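# Place the full drink can upright inside the bowl

## Task

Get the full drink can standing upright in the bowl so it stays there without the robot supporting it, then open the hand and move the arm away from it.

## Robot and tools

Robot: one arm ending in a five-finger right hand. A reference image of the hand can be fetched with show_instructions, which takes no arguments and moves nothing.

Frames. Positions in results are in the scene frame, in metres. Its origin is on the table top beneath the arm base, +z is up, and +y is to the left when facing along +x. The arm base may sit tilted. The hand point is fixed to the palm, 0.05 m in front of it, where the index pad meets the thumb tip in a pinch. Its axes: +z runs along the straightened fingers, +y points out of the palm, and +x runs across the palm from the thumb toward the little finger. Straight fingers extend 0.06 to 0.07 m past the point along +z. Across the palm the hand reaches 0.08 m on the little-finger side. On the thumb side it reaches 0.02 m with the thumb swung in front of the palm, up to 0.09 m otherwise. A wrist bracket on the little-finger side stands 0.03 m beyond the point along +y and 0.11 m across the palm, and can strike objects.

The row. Every motion uses one row of 14 numbers, each in [-1, 1], for the single arm: dx, dy, dz, rx, ry, rz, thumb_turn, thumb_bend, index, middle, ring, little, force_limit, speed. The first six are an offset, not a pose. They are measured from the hand point's measured pose at the start of the action, along the hand point's own axes. A value of 1.0 means 0.6 m or 180 degrees. rx, ry, rz form a single rotation vector. The six motor numbers are absolute targets. For thumb_turn, -1 puts the thumb beside the palm and +1 in front of it. For the thumb_bend and the four fingers, -1 is straight and +1 fully curled. A pinch is roughly thumb_turn +0.57, thumb_bend +0.75, index +0.22. force_limit sets the closing load where a motor stops: about 0 N at -1 up to 10 N at +1 (15 N for both thumb motors). It does not limit opening. speed runs from near zero at -1 to full at +1; at full speed a finger covers its whole travel in 0.6 s. For a gentle grip close at speed -0.9 or lower, since fast fingers overshoot the limit. To wrap the whole hand around an object 0.035 to 0.08 m wide, such as the can, turn the thumb fully in front first, before arriving. The object then lies across the palm, its centre on the wrist side of the hand point.

execute_actions(actions): a list of actions. Each action is a table of up to 15 rows, one row per 1/30 s step; a short table repeats its last row to fill 15 steps. Every row in an action is measured from the same start pose, not from the row before. For the first action of a call the start is the last reported pose. An empty list only returns state and images. Each step the commanded pose is clipped to within 100 mm and 16 degrees of the measured one, so long offsets need several actions. Arm motion trails commands by about 0.17 s.

move(target, speed, stop_force, blocking): target is one 14-number row whose offsets are taken from the pose in the latest result that shows one. The hand point travels a straight path there, for 0.5 to 10 s, at up to speed m/s (0.002 to 0.5, default 0.25; turning up to twice that in rad/s). It does not avoid obstacles and can overshoot speed, especially near full reach. stop_force (9 to 40 N) ends the path when the wrist sensor reads that much extra push against the motion. Use it only at very low speed and without rotating the hand; leave it out when moving off a surface. blocking=false returns after 0.5 s while the arm keeps going; it cannot be combined with stop_force. Other motion calls are then refused until wait or stop shows the end. The result adds a move: line: done, contact, held, off_target, moving or fault, plus limits that acted (paced = pose clipped, held = steps blocked) and distance from target.

wait(seconds): 0 to 10, lets time pass while the last command is held. stop: brakes a running move. zoom_image(camera, region): camera is cam_high, cam_low or cam_wrist; region is [x0, y0, x1, y1] in pixels, at most 504 by 504. finished_scene(scene): ends the current scene by its number, cannot be undone, and reports success.

Results give end_effector_position, end_effector_quat_wxyz, velocities, Hand target (where the controller is driving now), step readings (HELD marks steps held back), and Wrist force and Wrist torque in the hand point axes. Force readings carry up to about 4 N offset and 2.4 N noise and saturate near 50 N; no reading at the start is normal. hand_measured, hand_stopped_by (moving, target, force, stalled, fault) and hand_load_n list six values in row motor order. A lost grip shows as loads near 0. A "pose unreachable" line means the clearance check altered or blocked the command. Images come from cam_high (896x504) and cam_wrist (616x616, fisheye).

Avoid: pushing into firm surfaces, since the arm is stiff and torque (wrist joints 25.7 N m, others 138 N m) or 150 N of outside force triggers a 10 s stop. Do not drop, slam or knock the can or bowl, and never send anything off the table. Long holding heats motors (warning at 70 °C, forced stop at 85 °C). Objects may occasionally get nudged by outside pushes. Release the can and pull clear before finishing.

Each tool is called after "Call:" as name(argument=value, ...) on one line, values as JSON.

Reference images:

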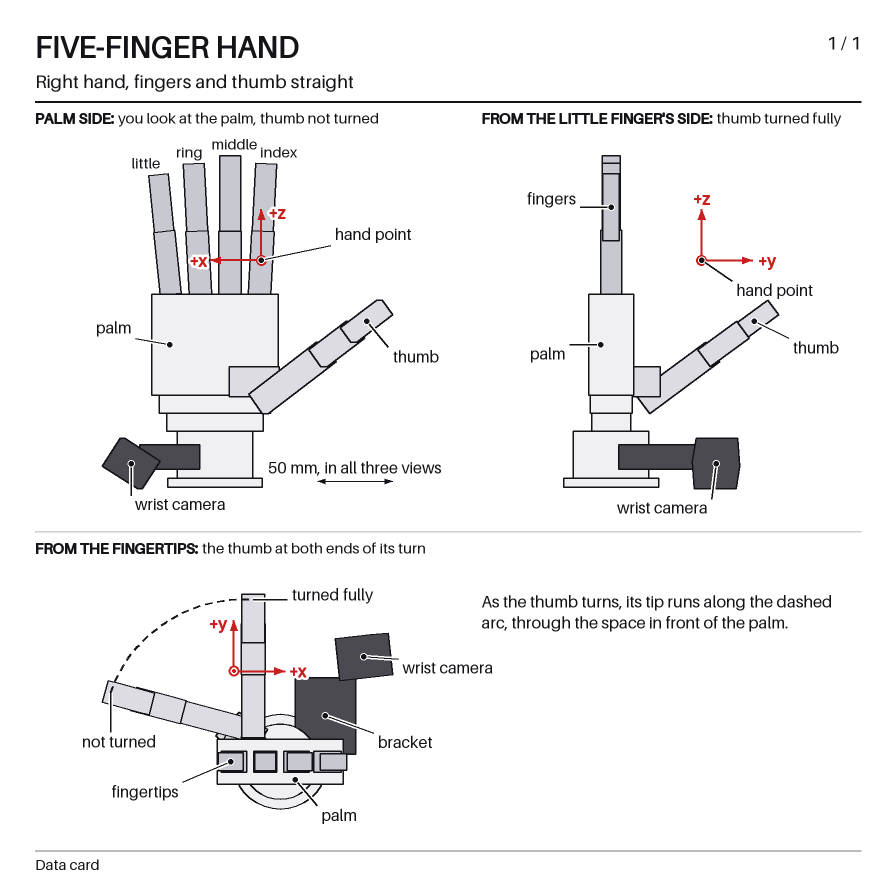

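## Session

Call:
execute_actions(actions=[])

Scene clock: 0.00 s.
end_effector_position=(+0.7137, -0.0957, +0.3501) hand_measured=(-1.000, -1.000, -1.000, -1.000, -1.000, -1.000) hand_load_n=(+0.0, +0.0, +0.0, +0.0, +0.0, +0.0) hand_stopped_by=(target, target, target, target, target, target) hand_force_limit=0.00 hand_speed=-0.80 end_effector_quat_wxyz=(-0.421, +0.407, +0.731, +0.351) end_effector_velocity=(+0.000, +0.000, +0.000) end_effector_angular_velocity=(+0.000, -0.000, +0.000)
Joint positions: [-0.477 -0.943  0.804  1.908  1.003 -1.498]
Joint velocities: [ 0. -0.  0. -0.  0. -0.]
Motor temperatures (°C, as the motors report them): [30 28 30 33 33 35]
Wrist force (N, on the end effector, along its own x y z axes, offset not removed): no reading
Wrist torque (N m, same axes, about the end effector's origin, offset not removed): no reading
Hand target: +0.714, -0.096, +0.350; -0.421, +0.407, +0.731, +0.351

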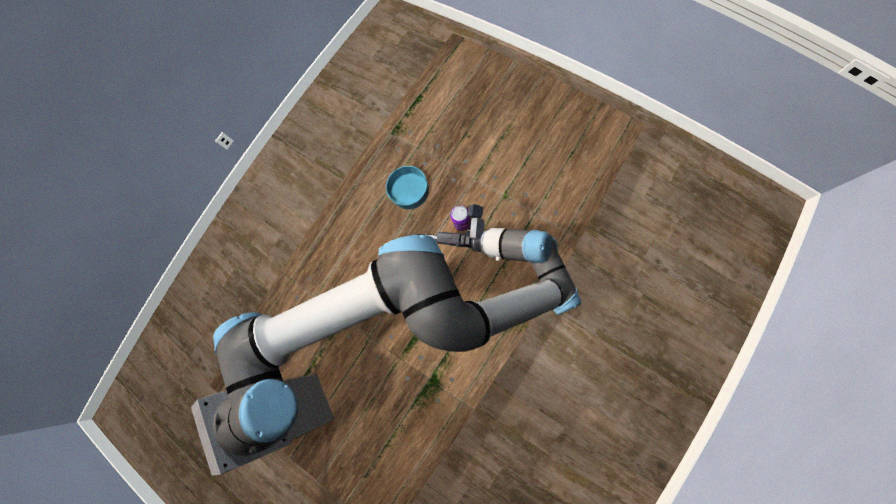

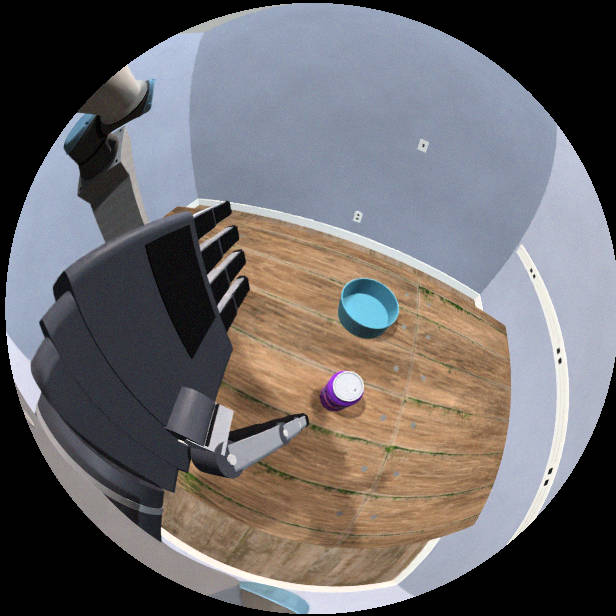

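Call:
move(target=[-0.307,0.093,-0.028,0,0.092,0.056,1,-1,-1,-1,-1,-1,0.6,0.5])

Scene clock: 25.70 s.
end_effector_position=(+0.8260, -0.1416, +0.2012) hand_measured=(+1.000, -1.000, -1.000, -1.000, -1.000, -1.000) hand_load_n=(+0.0, +0.0, +0.0, +0.0, +0.0, +0.0) hand_stopped_by=(target, target, target, target, target, target) hand_force_limit=0.60 hand_speed=0.50 end_effector_quat_wxyz=(-0.438, +0.548, +0.449, +0.553) end_effector_velocity=(+0.000, -0.001, +0.000) end_effector_angular_velocity=(+0.032, +0.002, +0.007)
Joint positions: [-0.541 -0.27   0.036  2.622  0.414 -1.737]
Joint velocities: [-0.     0.01  -0.002  0.066  0.012 -0.059]
Motor temperatures (°C, as the motors report them): [30 28 30 33 33 35]
Wrist force (N, on the end effector, along its own x y z axes, offset not removed): [-0.9 -0.2 0.3]
Wrist torque (N m, same axes, about the end effector's origin, offset not removed): [-0.22 0.11 0.04]
Hand target: +0.826, -0.142, +0.201; -0.440, +0.547, +0.448, +0.554
Off the commanded pose: 0.001 m, 36 deg; orientation clipped at the last step of the last action.
elbow stopped short: the move would have taken joint 3 (elbow) straighter than the controller allows; a more bent joint 3 avoids this.
move: off_target; limits=paced
camera_calibration (this result's frames):
cam_wrist: T_world_to_cam=[[0.971756, -0.225691, -0.0689483, -0.825504], [-0.177631, -0.507187, -0.843332, 0.243482], [0.155363, 0.83176, -0.532952, 0.221774], [0, 0, 0, 1]] pos_world=[0.810983, -0.24728, 0.266614]

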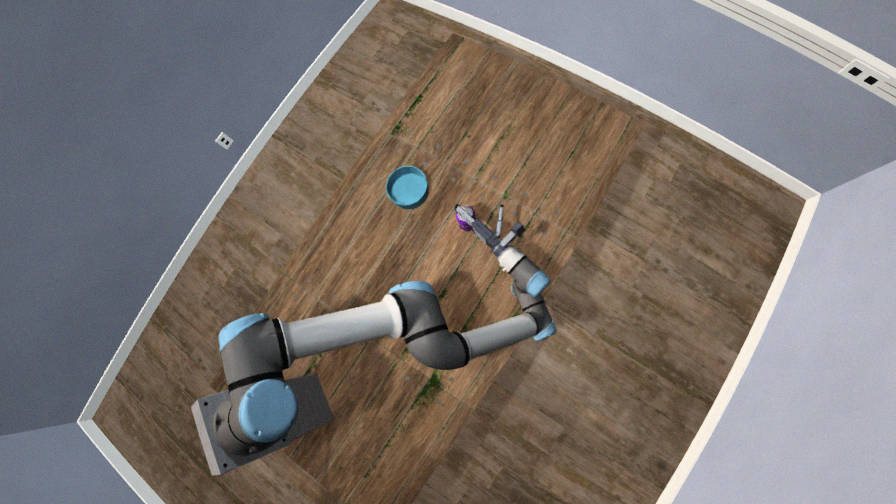

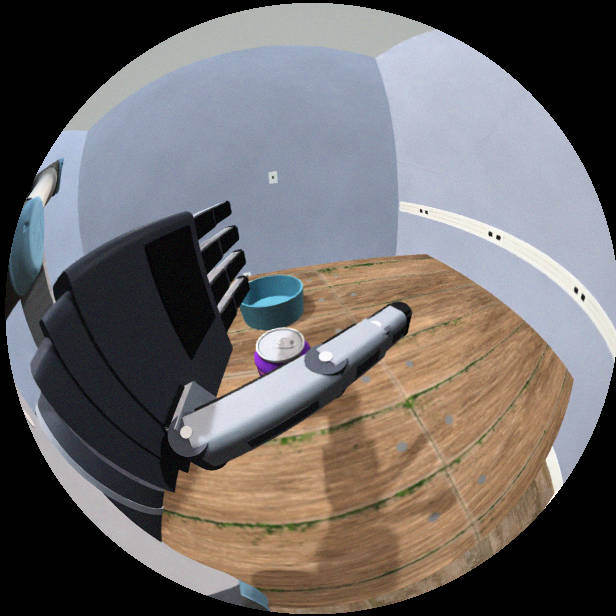

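Call:
move(target=[0,-0.22,0.023,-0.264,-0.105,0.047,1,-1,-1,-1,-1,-1,0.6,0.5])

Scene clock: 41.67 s.
end_effector_position=(+0.6994, -0.0999, +0.1984) hand_measured=(+1.000, -1.000, -1.000, -1.000, -1.000, -1.000) hand_load_n=(+0.0, +0.0, +0.0, +0.0, +0.0, +0.0) hand_stopped_by=(target, target, target, target, target, target) hand_force_limit=0.60 hand_speed=0.50 end_effector_quat_wxyz=(-0.143, +0.788, +0.213, +0.559) end_effector_velocity=(+0.001, -0.001, +0.001) end_effector_angular_velocity=(-0.013, +0.012, -0.004)
Joint positions: [-0.479 -0.835  1.849  1.877 -0.563 -2.14 ]
Joint velocities: [ 0.005 -0.012  0.014  0.023 -0.019 -0.025]
Motor temperatures (°C, as the motors report them): [30 28 30 33 33 35]
Wrist force (N, on the end effector, along its own x y z axes, offset not removed): [-1.7 1.3 0.0]
Wrist torque (N m, same axes, about the end effector's origin, offset not removed): [0.13 0.29 0.04]
Hand target: +0.700, -0.100, +0.198; -0.142, +0.789, +0.213, +0.559
Off the commanded pose: 0.001 m, 0 deg.
move: done; limits=paced
camera_calibration (this result's frames):
cam_wrist: T_world_to_cam=[[0.458621, -0.886442, -0.0623462, -0.401724], [-0.713146, -0.325288, -0.620975, 0.588424], [0.530178, 0.329255, -0.781347, -0.0578819], [0, 0, 0, 1]] pos_world=[0.634559, -0.14564, 0.295125]

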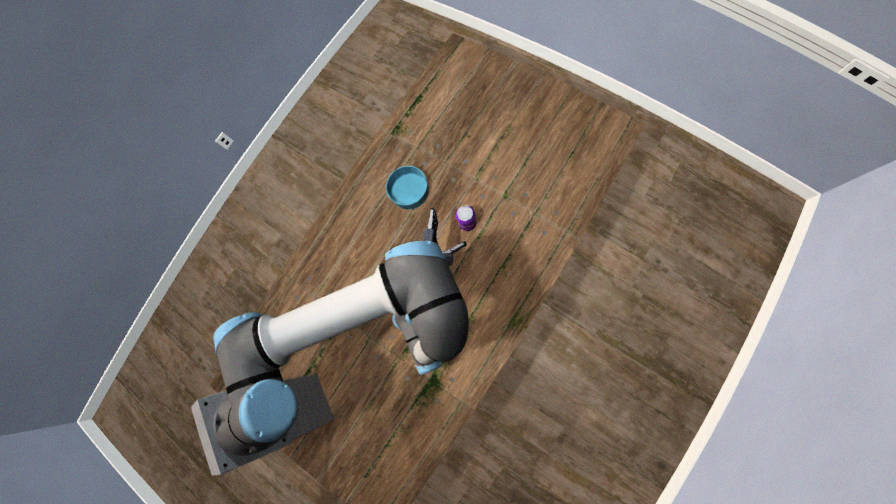

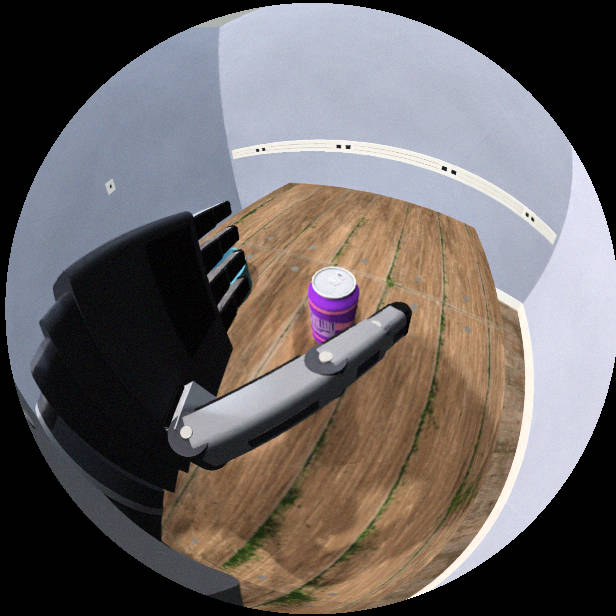

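Call:
move(target=[-0.18,0.037,0.064,0,0,0,1,-1,-1,-1,-1,-1,0.6,0.5])

Call:
move(target=[0.052,0,0.15,0,0,0,1,-1,-1,-1,-1,-1,0.6,0.5], speed=0.1)

Scene clock: 52.43 s.
end_effector_position=(+0.7114, -0.1205, +0.0844) hand_measured=(+1.000, -1.000, -1.000, -1.000, -1.000, -1.000) hand_load_n=(+0.0, +0.0, +0.0, +0.0, +0.0, +0.0) hand_stopped_by=(target, target, target, target, target, target) hand_force_limit=0.60 hand_speed=0.50 end_effector_quat_wxyz=(-0.143, +0.788, +0.213, +0.559) end_effector_velocity=(+0.002, -0.000, -0.003) end_effector_angular_velocity=(+0.001, -0.001, +0.000)
Joint positions: [-0.494 -0.591  1.502  1.975 -0.549 -2.133]
Joint velocities: [ 0.001  0.007 -0.013  0.004 -0.     0.002]
Motor temperatures (°C, as the motors report them): [30 28 30 33 33 35]
Wrist force (N, on the end effector, along its own x y z axes, offset not removed): [-2.2 2.3 -0.2]
Wrist torque (N m, same axes, about the end effector's origin, offset not removed): [0.27 0.47 -0.10]
Hand target: +0.712, -0.121, +0.084; -0.143, +0.788, +0.213, +0.559
Off the commanded pose: 0.000 m, 0 deg.
move: done
camera_calibration (this result's frames):
cam_wrist: T_world_to_cam=[[0.458648, -0.886424, -0.062403, -0.432586], [-0.713211, -0.325315, -0.620887, 0.519519], [0.530069, 0.329275, -0.781412, -0.146373], [0, 0, 0, 1]] pos_world=[0.646519, -0.166251, 0.18119]

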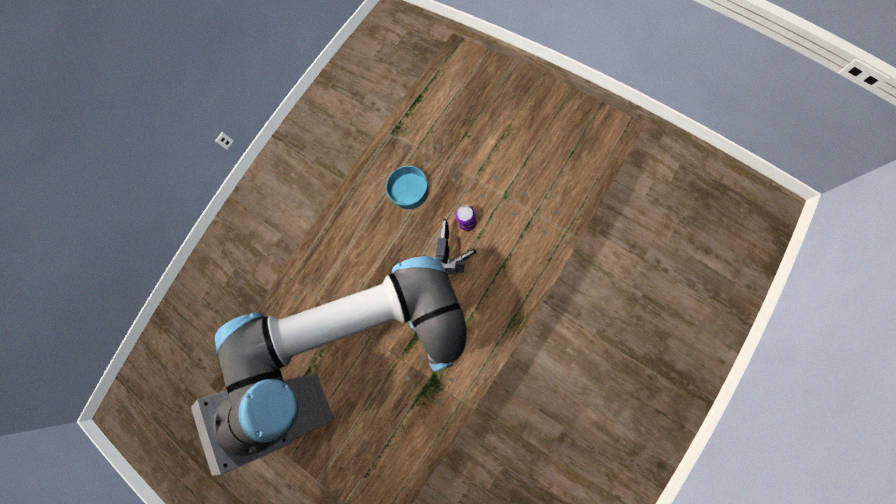

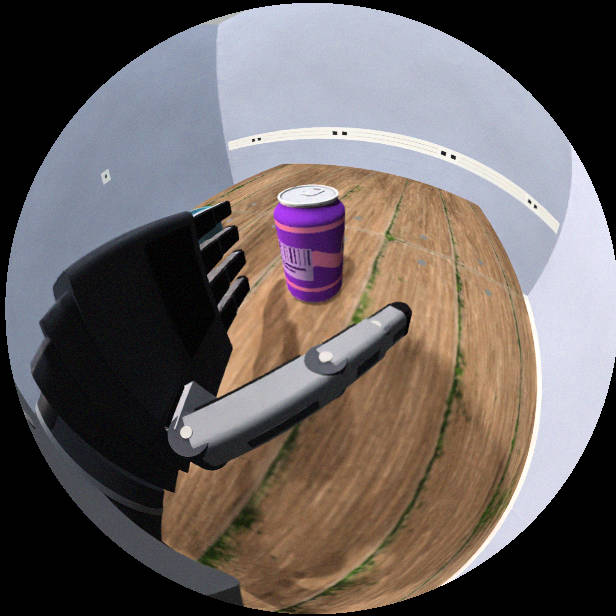

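Scene clock: 53.97 s.
end_effector_position=(+0.7938, -0.0733, +0.0839) hand_measured=(+1.000, -1.000, -1.000, -1.000, -1.000, -1.000) hand_load_n=(+0.0, +0.0, +0.0, +0.0, +0.0, +0.0) hand_stopped_by=(target, target, target, target, target, target) hand_force_limit=0.60 hand_speed=0.50 end_effector_quat_wxyz=(-0.143, +0.788, +0.213, +0.559) end_effector_velocity=(+0.002, +0.001, -0.001) end_effector_angular_velocity=(+0.001, +0.001, -0.000)
Joint positions: [-0.354 -0.577  1.345  2.164 -0.685 -2.19 ]
Joint velocities: [ 0.003  0.002 -0.007  0.006 -0.003 -0.001]
Motor temperatures (°C, as the motors report them): [30 28 30 33 33 35]
Wrist force (N, on the end effector, along its own x y z axes, offset not removed): [-4.7 -0.4 -0.6]
Wrist torque (N m, same axes, about the end effector's origin, offset not removed): [-0.22 0.86 -0.18]
Hand target: +0.794, -0.073, +0.084; -0.143, +0.788, +0.213, +0.559
Off the commanded pose: 0.000 m, 0 deg.
move: done
camera_calibration (this result's frames):
cam_wrist: T_world_to_cam=[[0.458854, -0.886324, -0.0623072, -0.42878], [-0.713192, -0.325584, -0.620767, 0.593228], [0.529915, 0.329279, -0.781515, -0.205827], [0, 0, 0, 1]] pos_world=[0.728904, -0.119118, 0.180684]

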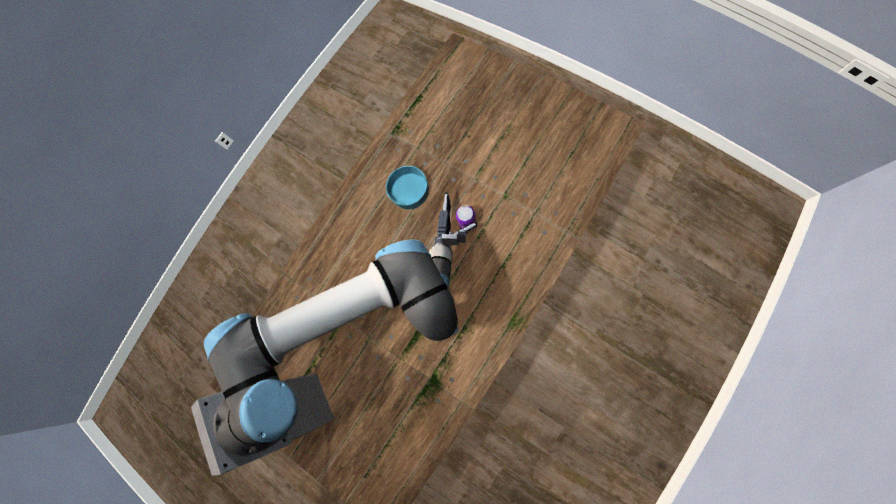

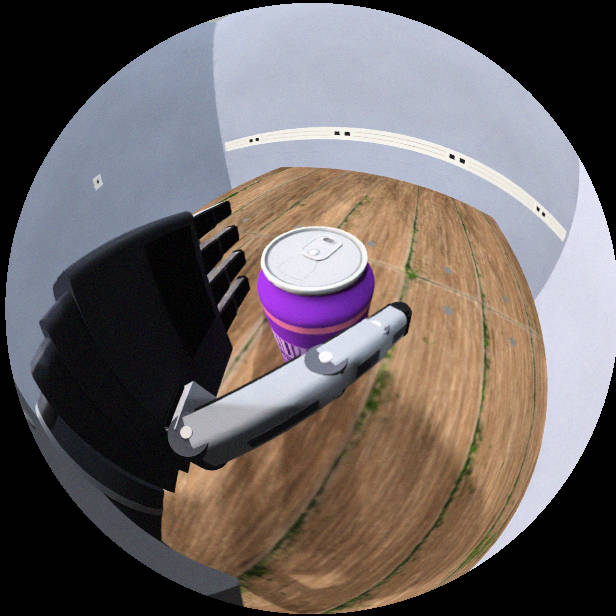

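Call:
move(target=[-0.008,0.02,0.038,0,0,0,1,-1,-1,-1,-1,-1,0.6,0.5], speed=0.05)

Call:
move(target=[0,0,0,0,0,0,1,0.6,0.8,0.8,0.8,0.8,0.7,-0.3])

Scene clock: 60.43 s.
end_effector_position=(+0.8168, -0.0740, +0.0722) hand_measured=(+1.000, -1.000, -1.000, -1.000, -1.000, -1.000) hand_load_n=(+0.0, +0.0, +0.0, +0.0, +0.0, +0.0) hand_stopped_by=(target, target, target, target, target, target) hand_force_limit=0.60 hand_speed=0.50 end_effector_quat_wxyz=(-0.143, +0.788, +0.213, +0.559) end_effector_velocity=(+0.002, +0.000, -0.002) end_effector_angular_velocity=(+0.001, +0.002, -0.000)
Joint positions: [-0.339 -0.546  1.248  2.234 -0.7   -2.195]
Joint velocities: [ 0.001  0.005 -0.01   0.008 -0.001  0.001]
Motor temperatures (°C, as the motors report them): [30 28 30 33 33 35]
Wrist force (N, on the end effector, along its own x y z axes, offset not removed): [-3.2 0.5 -0.6]
Wrist torque (N m, same axes, about the end effector's origin, offset not removed): [-0.10 0.53 -0.09]
Hand target: +0.817, -0.074, +0.072; -0.143, +0.788, +0.213, +0.559
Off the commanded pose: 0.000 m, 0 deg.
move: done
camera_calibration (this result's frames):
cam_wrist: T_world_to_cam=[[0.458862, -0.886321, -0.0622941, -0.440691], [-0.713206, -0.325609, -0.620739, 0.602114], [0.52989, 0.329262, -0.781539, -0.226944], [0, 0, 0, 1]] pos_world=[0.751902, -0.119816, 0.168937]

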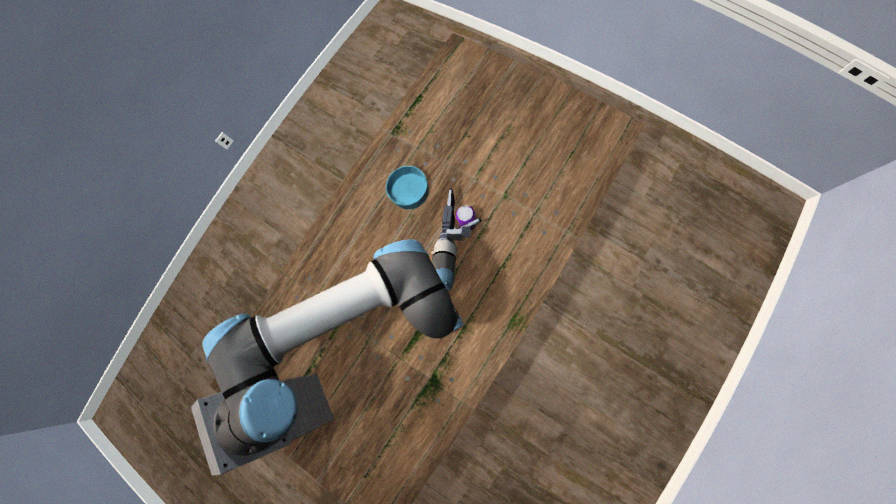

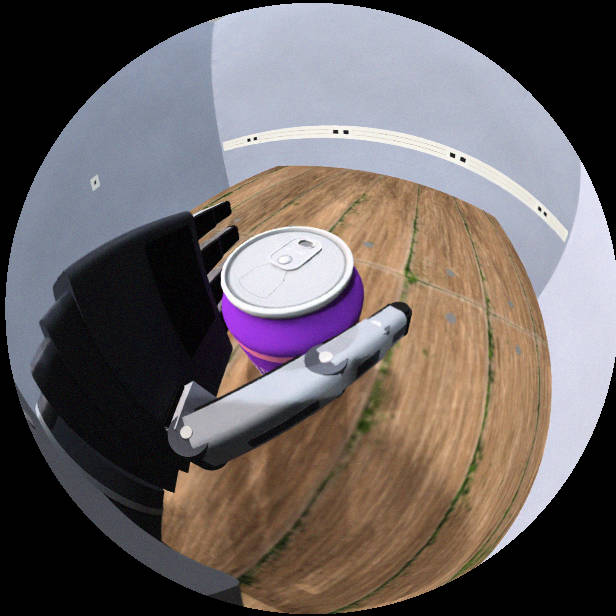

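Scene clock: 62.27 s.
end_effector_position=(+0.8168, -0.0740, +0.0722) hand_measured=(+1.000, -0.412, -0.276, -0.112, +0.004, +0.800) hand_load_n=(+7.0, +14.5, +0.0, +7.0, +8.0, +0.0) hand_stopped_by=(target, force, force, force, force, target) hand_force_limit=0.70 hand_speed=-0.30 end_effector_quat_wxyz=(-0.143, +0.788, +0.213, +0.559) end_effector_velocity=(+0.000, -0.000, -0.000) end_effector_angular_velocity=(+0.001, +0.000, -0.001)
Joint positions: [-0.339 -0.546  1.248  2.234 -0.7   -2.195]
Joint velocities: [-0.     0.    -0.001 -0.    -0.     0.002]
Motor temperatures (°C, as the motors report them): [30 28 30 33 33 35]
Wrist force (N, on the end effector, along its own x y z axes, offset not removed): [4.3 -0.4 -0.2]
Wrist torque (N m, same axes, about the end effector's origin, offset not removed): [-0.28 0.19 0.15]
Hand target: +0.817, -0.074, +0.072; -0.143, +0.788, +0.213, +0.559
Off the commanded pose: 0.000 m, 0 deg.
move: done
camera_calibration (this result's frames):
cam_wrist: T_world_to_cam=[[0.458885, -0.88631, -0.0622748, -0.440717], [-0.713183, -0.325633, -0.620752, 0.602103], [0.529901, 0.329267, -0.781529, -0.226942], [0, 0, 0, 1]] pos_world=[0.751905, -0.119822, 0.168949]

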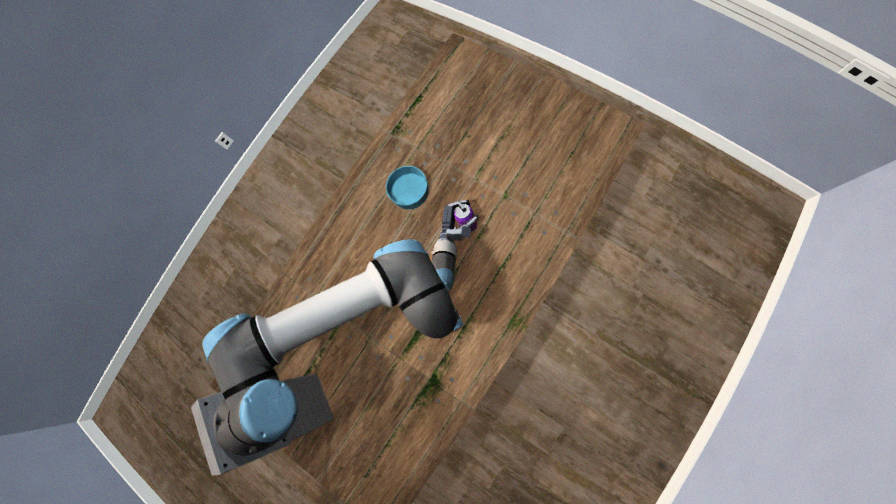

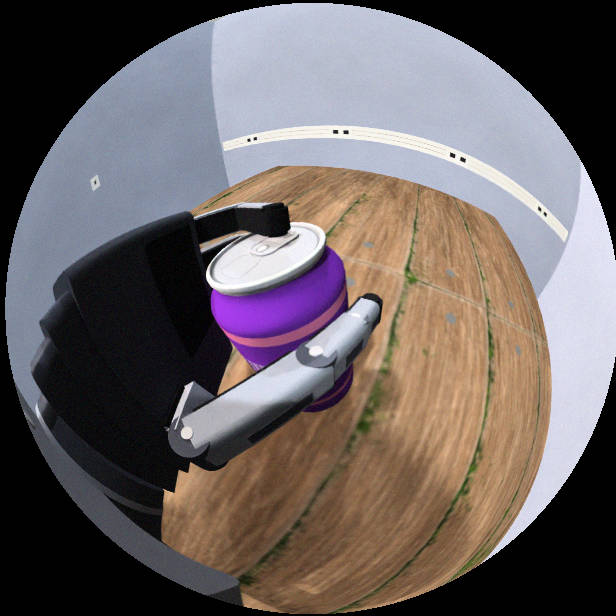

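Call:
move(target=[0,0,0,0,0,0,1,-1,-1,-1,-1,-1,0.7,-0.5])

Call:
move(target=[0.008,-0.01,-0.015,0,0.1,0,1,-1,-1,-1,-1,-1,0.7,-0.5], speed=0.15)

Scene clock: 69.87 s.
end_effector_position=(+0.8168, -0.0740, +0.0722) hand_measured=(+1.000, -1.000, -1.000, -1.000, -1.000, -1.000) hand_load_n=(+0.0, +0.0, +0.0, +0.0, +0.0, +0.0) hand_stopped_by=(target, target, target, target, target, target) hand_force_limit=0.70 hand_speed=-0.50 end_effector_quat_wxyz=(-0.143, +0.788, +0.213, +0.559) end_effector_velocity=(-0.001, +0.001, -0.000) end_effector_angular_velocity=(+0.002, +0.002, +0.000)
Joint positions: [-0.339 -0.546  1.248  2.234 -0.7   -2.195]
Joint velocities: [ 0.     0.     0.002  0.    -0.     0.   ]
Motor temperatures (°C, as the motors report them): [30 28 30 33 33 35]
Wrist force (N, on the end effector, along its own x y z axes, offset not removed): [-2.9 -0.4 0.5]
Wrist torque (N m, same axes, about the end effector's origin, offset not removed): [-0.26 0.62 -0.12]
Hand target: +0.817, -0.074, +0.072; -0.143, +0.788, +0.213, +0.559
Off the commanded pose: 0.000 m, 0 deg.
move: done
camera_calibration (this result's frames):
cam_wrist: T_world_to_cam=[[0.458893, -0.886307, -0.0622637, -0.440722], [-0.713167, -0.325638, -0.620768, 0.602105], [0.529916, 0.32927, -0.781518, -0.226956], [0, 0, 0, 1]] pos_world=[0.751913, -0.119817, 0.168956]

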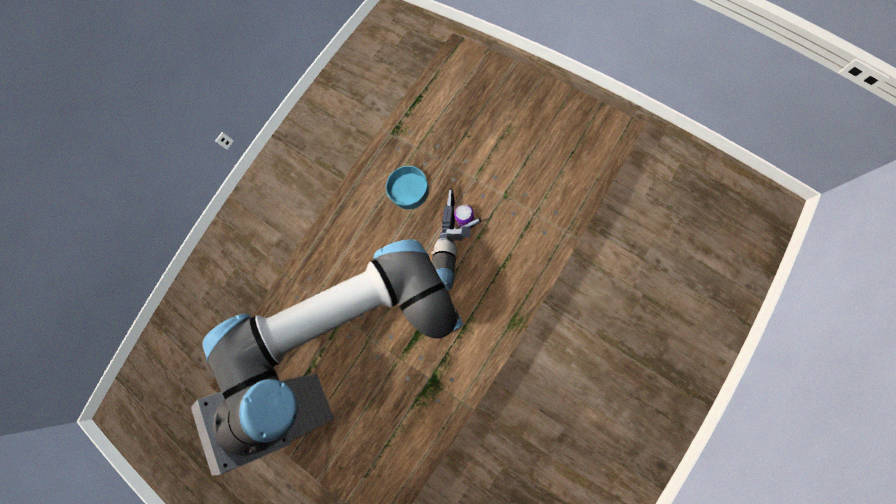

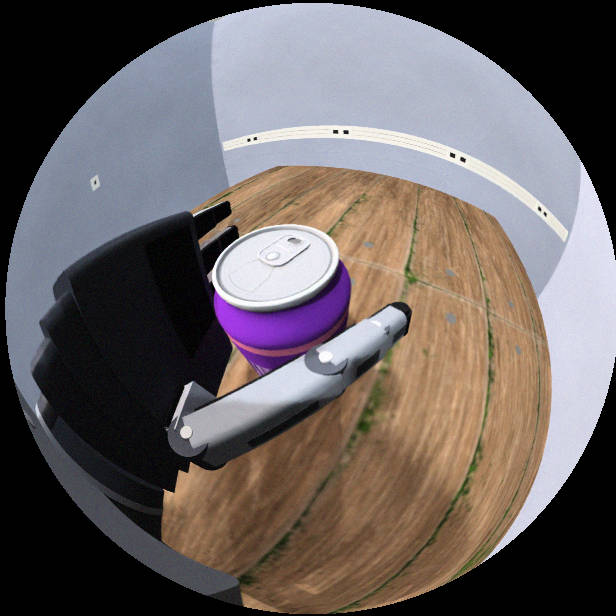

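Scene clock: 80.67 s.
end_effector_position=(+0.8117, -0.0725, +0.0759) hand_measured=(+1.000, -1.000, -1.000, -1.000, -1.000, -1.000) hand_load_n=(+0.0, +0.0, +0.0, +0.0, +0.0, +0.0) hand_stopped_by=(target, target, target, target, target, target) hand_force_limit=0.70 hand_speed=-0.50 end_effector_quat_wxyz=(-0.159, +0.744, +0.204, +0.616) end_effector_velocity=(-0.000, +0.000, -0.000) end_effector_angular_velocity=(+0.001, +0.001, +0.000)
Joint positions: [-0.365 -0.446  1.094  2.066 -0.595 -2.015]
Joint velocities: [ 0.     0.     0.001 -0.    -0.     0.   ]
Motor temperatures (°C, as the motors report them): [30 28 30 33 33 35]
Wrist force (N, on the end effector, along its own x y z axes, offset not removed): [-2.6 0.2 1.8]
Wrist torque (N m, same axes, about the end effector's origin, offset not removed): [-0.16 0.55 -0.08]
Hand target: +0.812, -0.072, +0.076; -0.159, +0.744, +0.204, +0.616
Off the commanded pose: 0.005 m, 9 deg.
FORCE FAULT: contact force on the arm reached its limit, and the arm stopped for 10 seconds. The contact can be on any part of the arm, not only on its tool. That time counts as 20 of the actions that you can send in this scene. The arm's remaining commands of this call were not run. The arm holds still and accepts commands again. Move the arm away from the contact; if what it grips holds it there, let go first. Pushing or pulling that hard again can fault the arm again.
move: fault
camera_calibration (this result's frames):
cam_wrist: T_world_to_cam=[[0.473083, -0.878517, -0.0663425, -0.447418], [-0.622899, -0.280277, -0.730371, 0.539618], [0.623049, 0.386851, -0.679821, -0.301006], [0, 0, 0, 1]] pos_world=[0.735335, -0.125377, 0.159808]

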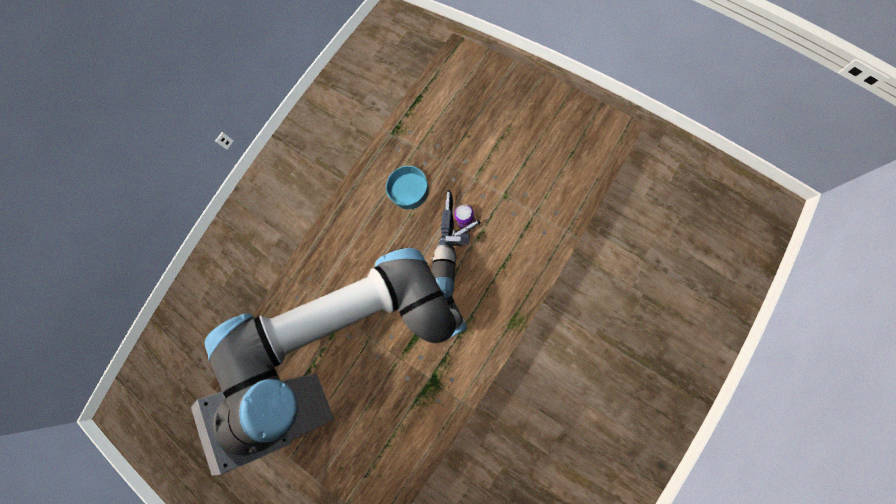

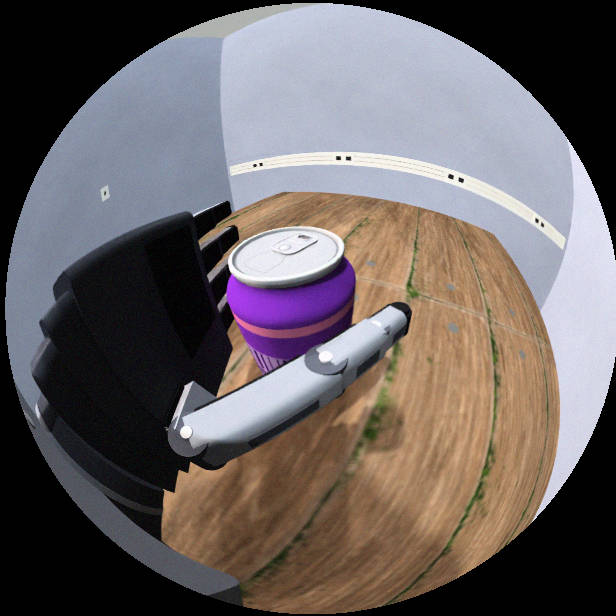

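Call:
move(target=[0.024,0.006,0.018,0,-0.012,0,1,-1,-1,-1,-1,-1,0.7,-0.3], speed=0.04)

Call:
move(target=[0,0,0,0,0,0,1,0.6,0.8,0.8,-1,-1,0.8,-0.3])

Scene clock: 85.83 s.
end_effector_position=(+0.8246, -0.0688, +0.0878) hand_measured=(+1.000, -1.000, -1.000, -1.000, -1.000, -1.000) hand_load_n=(+0.0, +0.0, +0.0, +0.0, +0.0, +0.0) hand_stopped_by=(target, target, target, target, target, target) hand_force_limit=0.70 hand_speed=-0.30 end_effector_quat_wxyz=(-0.155, +0.755, +0.207, +0.603) end_effector_velocity=(+0.002, +0.000, +0.001) end_effector_angular_velocity=(-0.003, +0.005, -0.001)
Joint positions: [-0.344 -0.5    1.154  2.129 -0.632 -2.076]
Joint velocities: [ 0.003 -0.008  0.007  0.01  -0.006 -0.009]
Motor temperatures (°C, as the motors report them): [30 28 30 33 33 35]
Wrist force (N, on the end effector, along its own x y z axes, offset not removed): [-2.4 0.3 -0.5]
Wrist torque (N m, same axes, about the end effector's origin, offset not removed): [-0.11 0.54 -0.04]
Hand target: +0.825, -0.069, +0.088; -0.155, +0.755, +0.207, +0.602
Off the commanded pose: 0.000 m, 0 deg.
move: done
camera_calibration (this result's frames):
cam_wrist: T_world_to_cam=[[0.470528, -0.879973, -0.0652011, -0.447619], [-0.645976, -0.293186, -0.704809, 0.573342], [0.601097, 0.373751, -0.706394, -0.282848], [0, 0, 0, 1]] pos_world=[0.751002, -0.120082, 0.17511]

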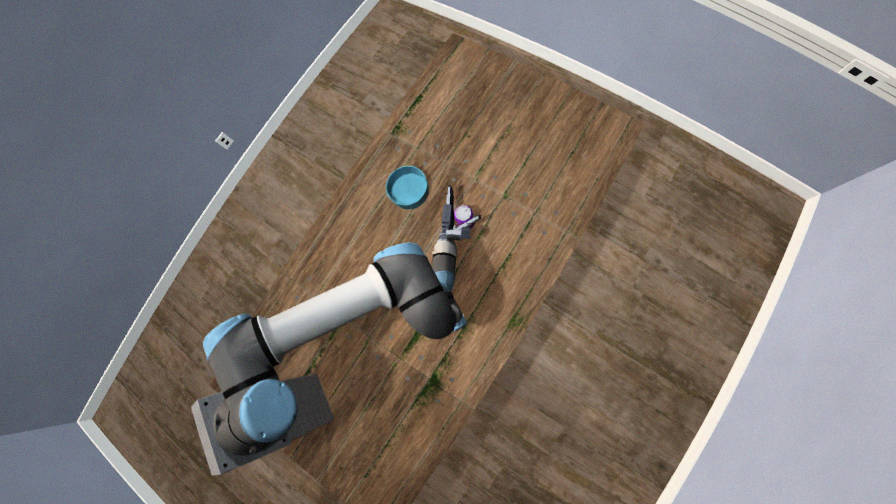

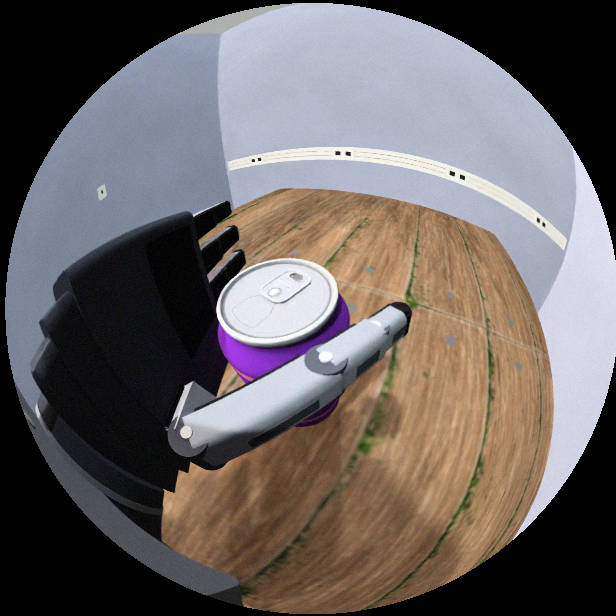

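Scene clock: 86.97 s.
end_effector_position=(+0.8246, -0.0688, +0.0878) hand_measured=(+1.000, -0.422, -0.152, -0.016, -1.000, -1.000) hand_load_n=(+0.0, +17.0, +6.5, +11.0, +0.0, +0.0) hand_stopped_by=(target, force, force, force, target, target) hand_force_limit=0.80 hand_speed=-0.30 end_effector_quat_wxyz=(-0.155, +0.755, +0.207, +0.603) end_effector_velocity=(-0.000, -0.001, -0.000) end_effector_angular_velocity=(-0.000, +0.000, -0.001)
Joint positions: [-0.344 -0.5    1.154  2.128 -0.632 -2.076]
Joint velocities: [-0.001  0.    -0.     0.     0.     0.   ]
Motor temperatures (°C, as the motors report them): [30 28 30 33 33 35]
Wrist force (N, on the end effector, along its own x y z axes, offset not removed): [0.0 0.0 -1.7]
Wrist torque (N m, same axes, about the end effector's origin, offset not removed): [-0.13 0.43 0.11]
Hand target: +0.825, -0.069, +0.088; -0.155, +0.755, +0.207, +0.603
Off the commanded pose: 0.000 m, 0 deg.
move: done
camera_calibration (this result's frames):
cam_wrist: T_world_to_cam=[[0.47055, -0.879965, -0.0651545, -0.447636], [-0.64592, -0.293209, -0.704851, 0.573313], [0.60114, 0.373752, -0.706356, -0.282877], [0, 0, 0, 1]] pos_world=[0.750999, -0.120077, 0.175123]

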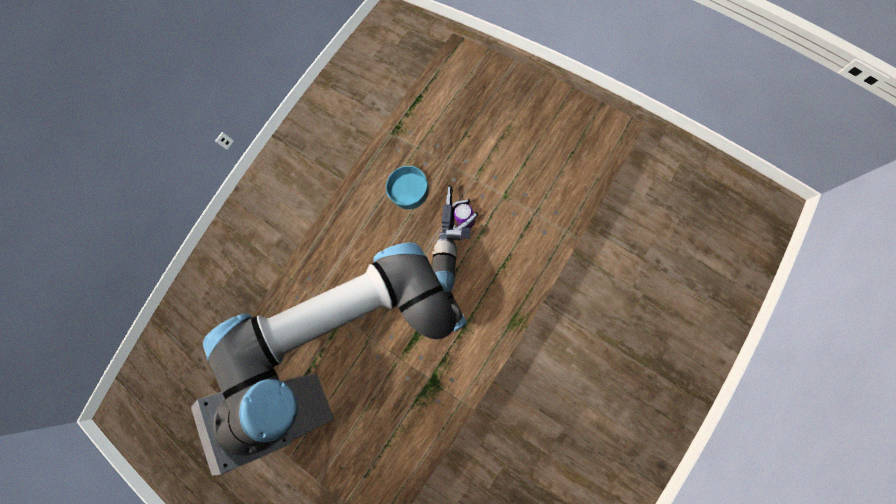

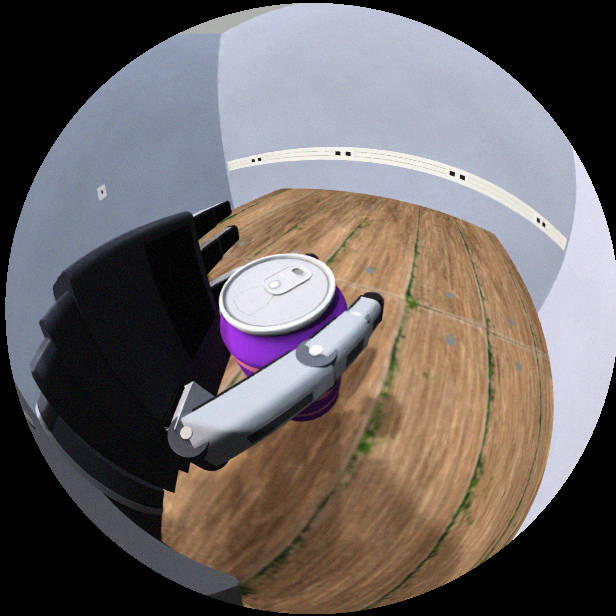

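Call:
move(target=[0.163,0.003,-0.038,0,0,0,1,0.6,0.8,0.8,-1,-1,0.8,-0.3], speed=0.15)

Call:
move(target=[0.055,-0.378,0.211,0,0,0,1,0.6,0.8,0.8,-1,-1,0.8,-0.3], speed=0.2)

Scene clock: 93.53 s.
end_effector_position=(+0.8246, -0.0690, +0.1879) hand_measured=(+1.000, -0.422, -0.152, -0.016, -1.000, -1.000) hand_load_n=(+2.5, +15.0, +6.0, +10.0, +0.0, +0.0) hand_stopped_by=(target, force, force, force, target, target) hand_force_limit=0.80 hand_speed=-0.30 end_effector_quat_wxyz=(-0.155, +0.755, +0.207, +0.603) end_effector_velocity=(-0.001, +0.000, +0.002) end_effector_angular_velocity=(+0.000, +0.004, +0.000)
Joint positions: [-0.329 -0.74   1.461  2.068 -0.645 -2.085]
Joint velocities: [-0.    -0.008  0.013 -0.    -0.001 -0.002]
Motor temperatures (°C, as the motors report them): [30 28 30 33 33 35]
Wrist force (N, on the end effector, along its own x y z axes, offset not removed): [-5.5 -1.0 1.2]
Wrist torque (N m, same axes, about the end effector's origin, offset not removed): [-0.29 0.47 -0.10]
Hand target: +0.824, -0.069, +0.188; -0.155, +0.755, +0.207, +0.603
Off the commanded pose: 0.000 m, 0 deg.
move: done
camera_calibration (this result's frames):
cam_wrist: T_world_to_cam=[[0.470594, -0.879942, -0.0651339, -0.441296], [-0.645751, -0.293162, -0.705026, 0.643641], [0.601287, 0.373841, -0.706184, -0.212225], [0, 0, 0, 1]] pos_world=[0.750912, -0.120285, 0.27517]

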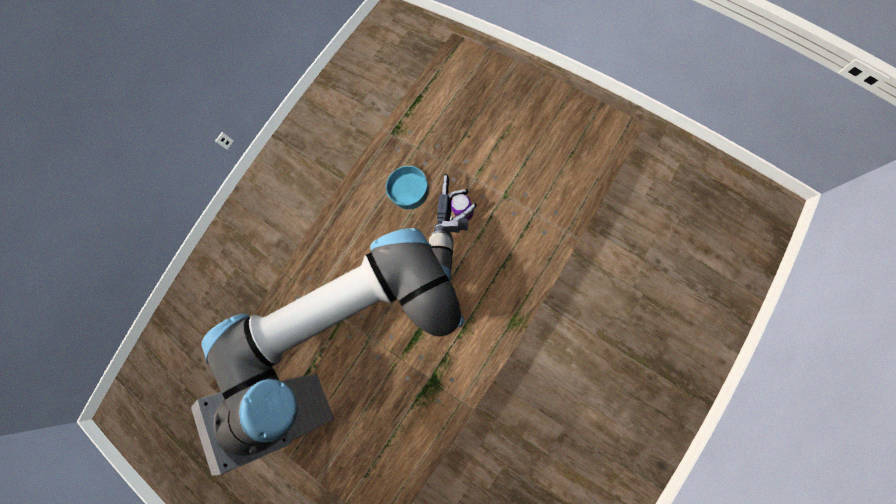

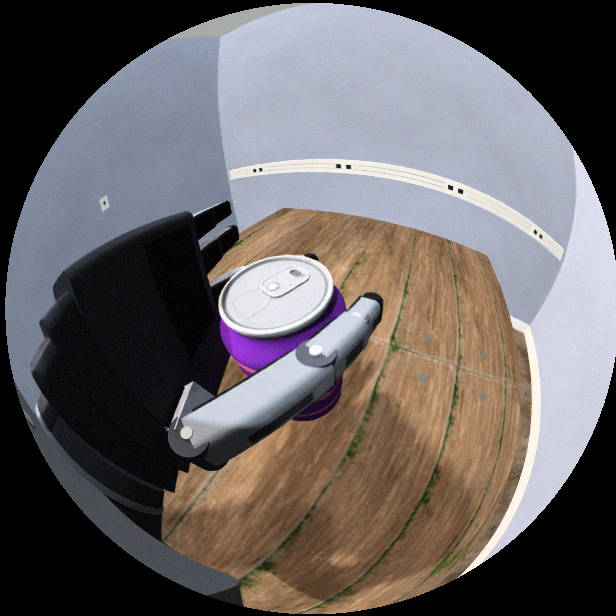

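Scene clock: 95.53 s.
end_effector_position=(+0.8243, +0.1926, +0.1879) hand_measured=(+1.000, -0.422, -0.152, -0.016, -1.000, -1.000) hand_load_n=(+2.5, +15.0, +6.0, +10.0, +0.0, +0.0) hand_stopped_by=(target, force, force, force, target, target) hand_force_limit=0.80 hand_speed=-0.30 end_effector_quat_wxyz=(-0.155, +0.755, +0.208, +0.603) end_effector_velocity=(+0.001, +0.002, -0.000) end_effector_angular_velocity=(-0.001, -0.001, -0.001)
Joint positions: [ 0.072 -0.498  1.326  2.07  -1.029 -2.243]
Joint velocities: [ 0.004  0.005 -0.009  0.003 -0.004 -0.001]
Motor temperatures (°C, as the motors report them): [30 28 30 33 33 35]
Wrist force (N, on the end effector, along its own x y z axes, offset not removed): [-6.0 1.1 2.3]
Wrist torque (N m, same axes, about the end effector's origin, offset not removed): [-0.05 0.35 -0.09]
Hand target: +0.824, +0.193, +0.188; -0.155, +0.755, +0.208, +0.603
Off the commanded pose: 0.000 m, 0 deg.
move: done
camera_calibration (this result's frames):
cam_wrist: T_world_to_cam=[[0.471265, -0.879616, -0.0646964, -0.211667], [-0.645588, -0.294042, -0.704809, 0.72019], [0.600937, 0.373919, -0.706441, -0.309535], [0, 0, 0, 1]] pos_world=[0.750708, 0.141322, 0.275234]

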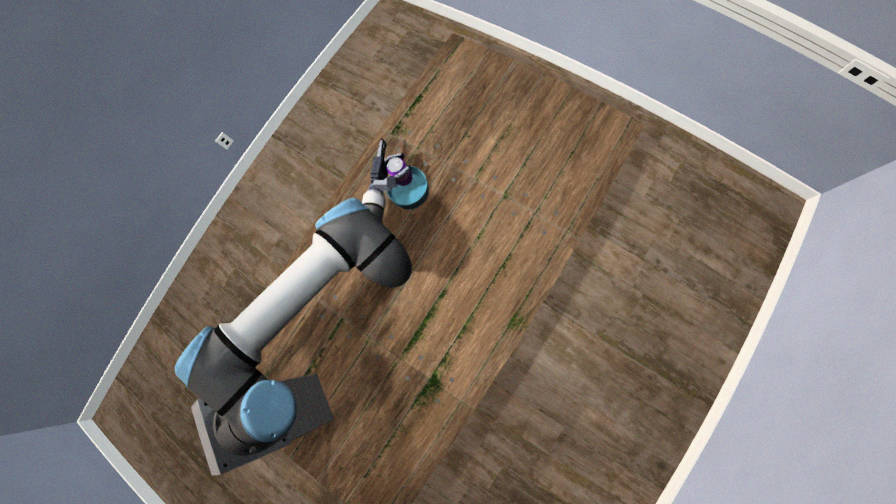

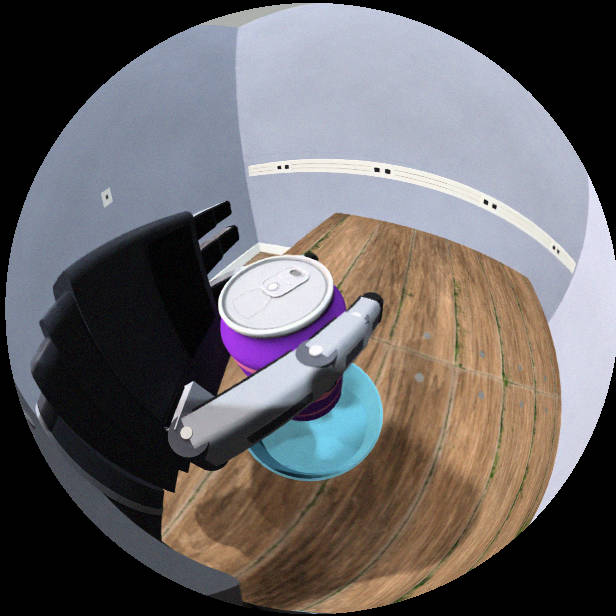

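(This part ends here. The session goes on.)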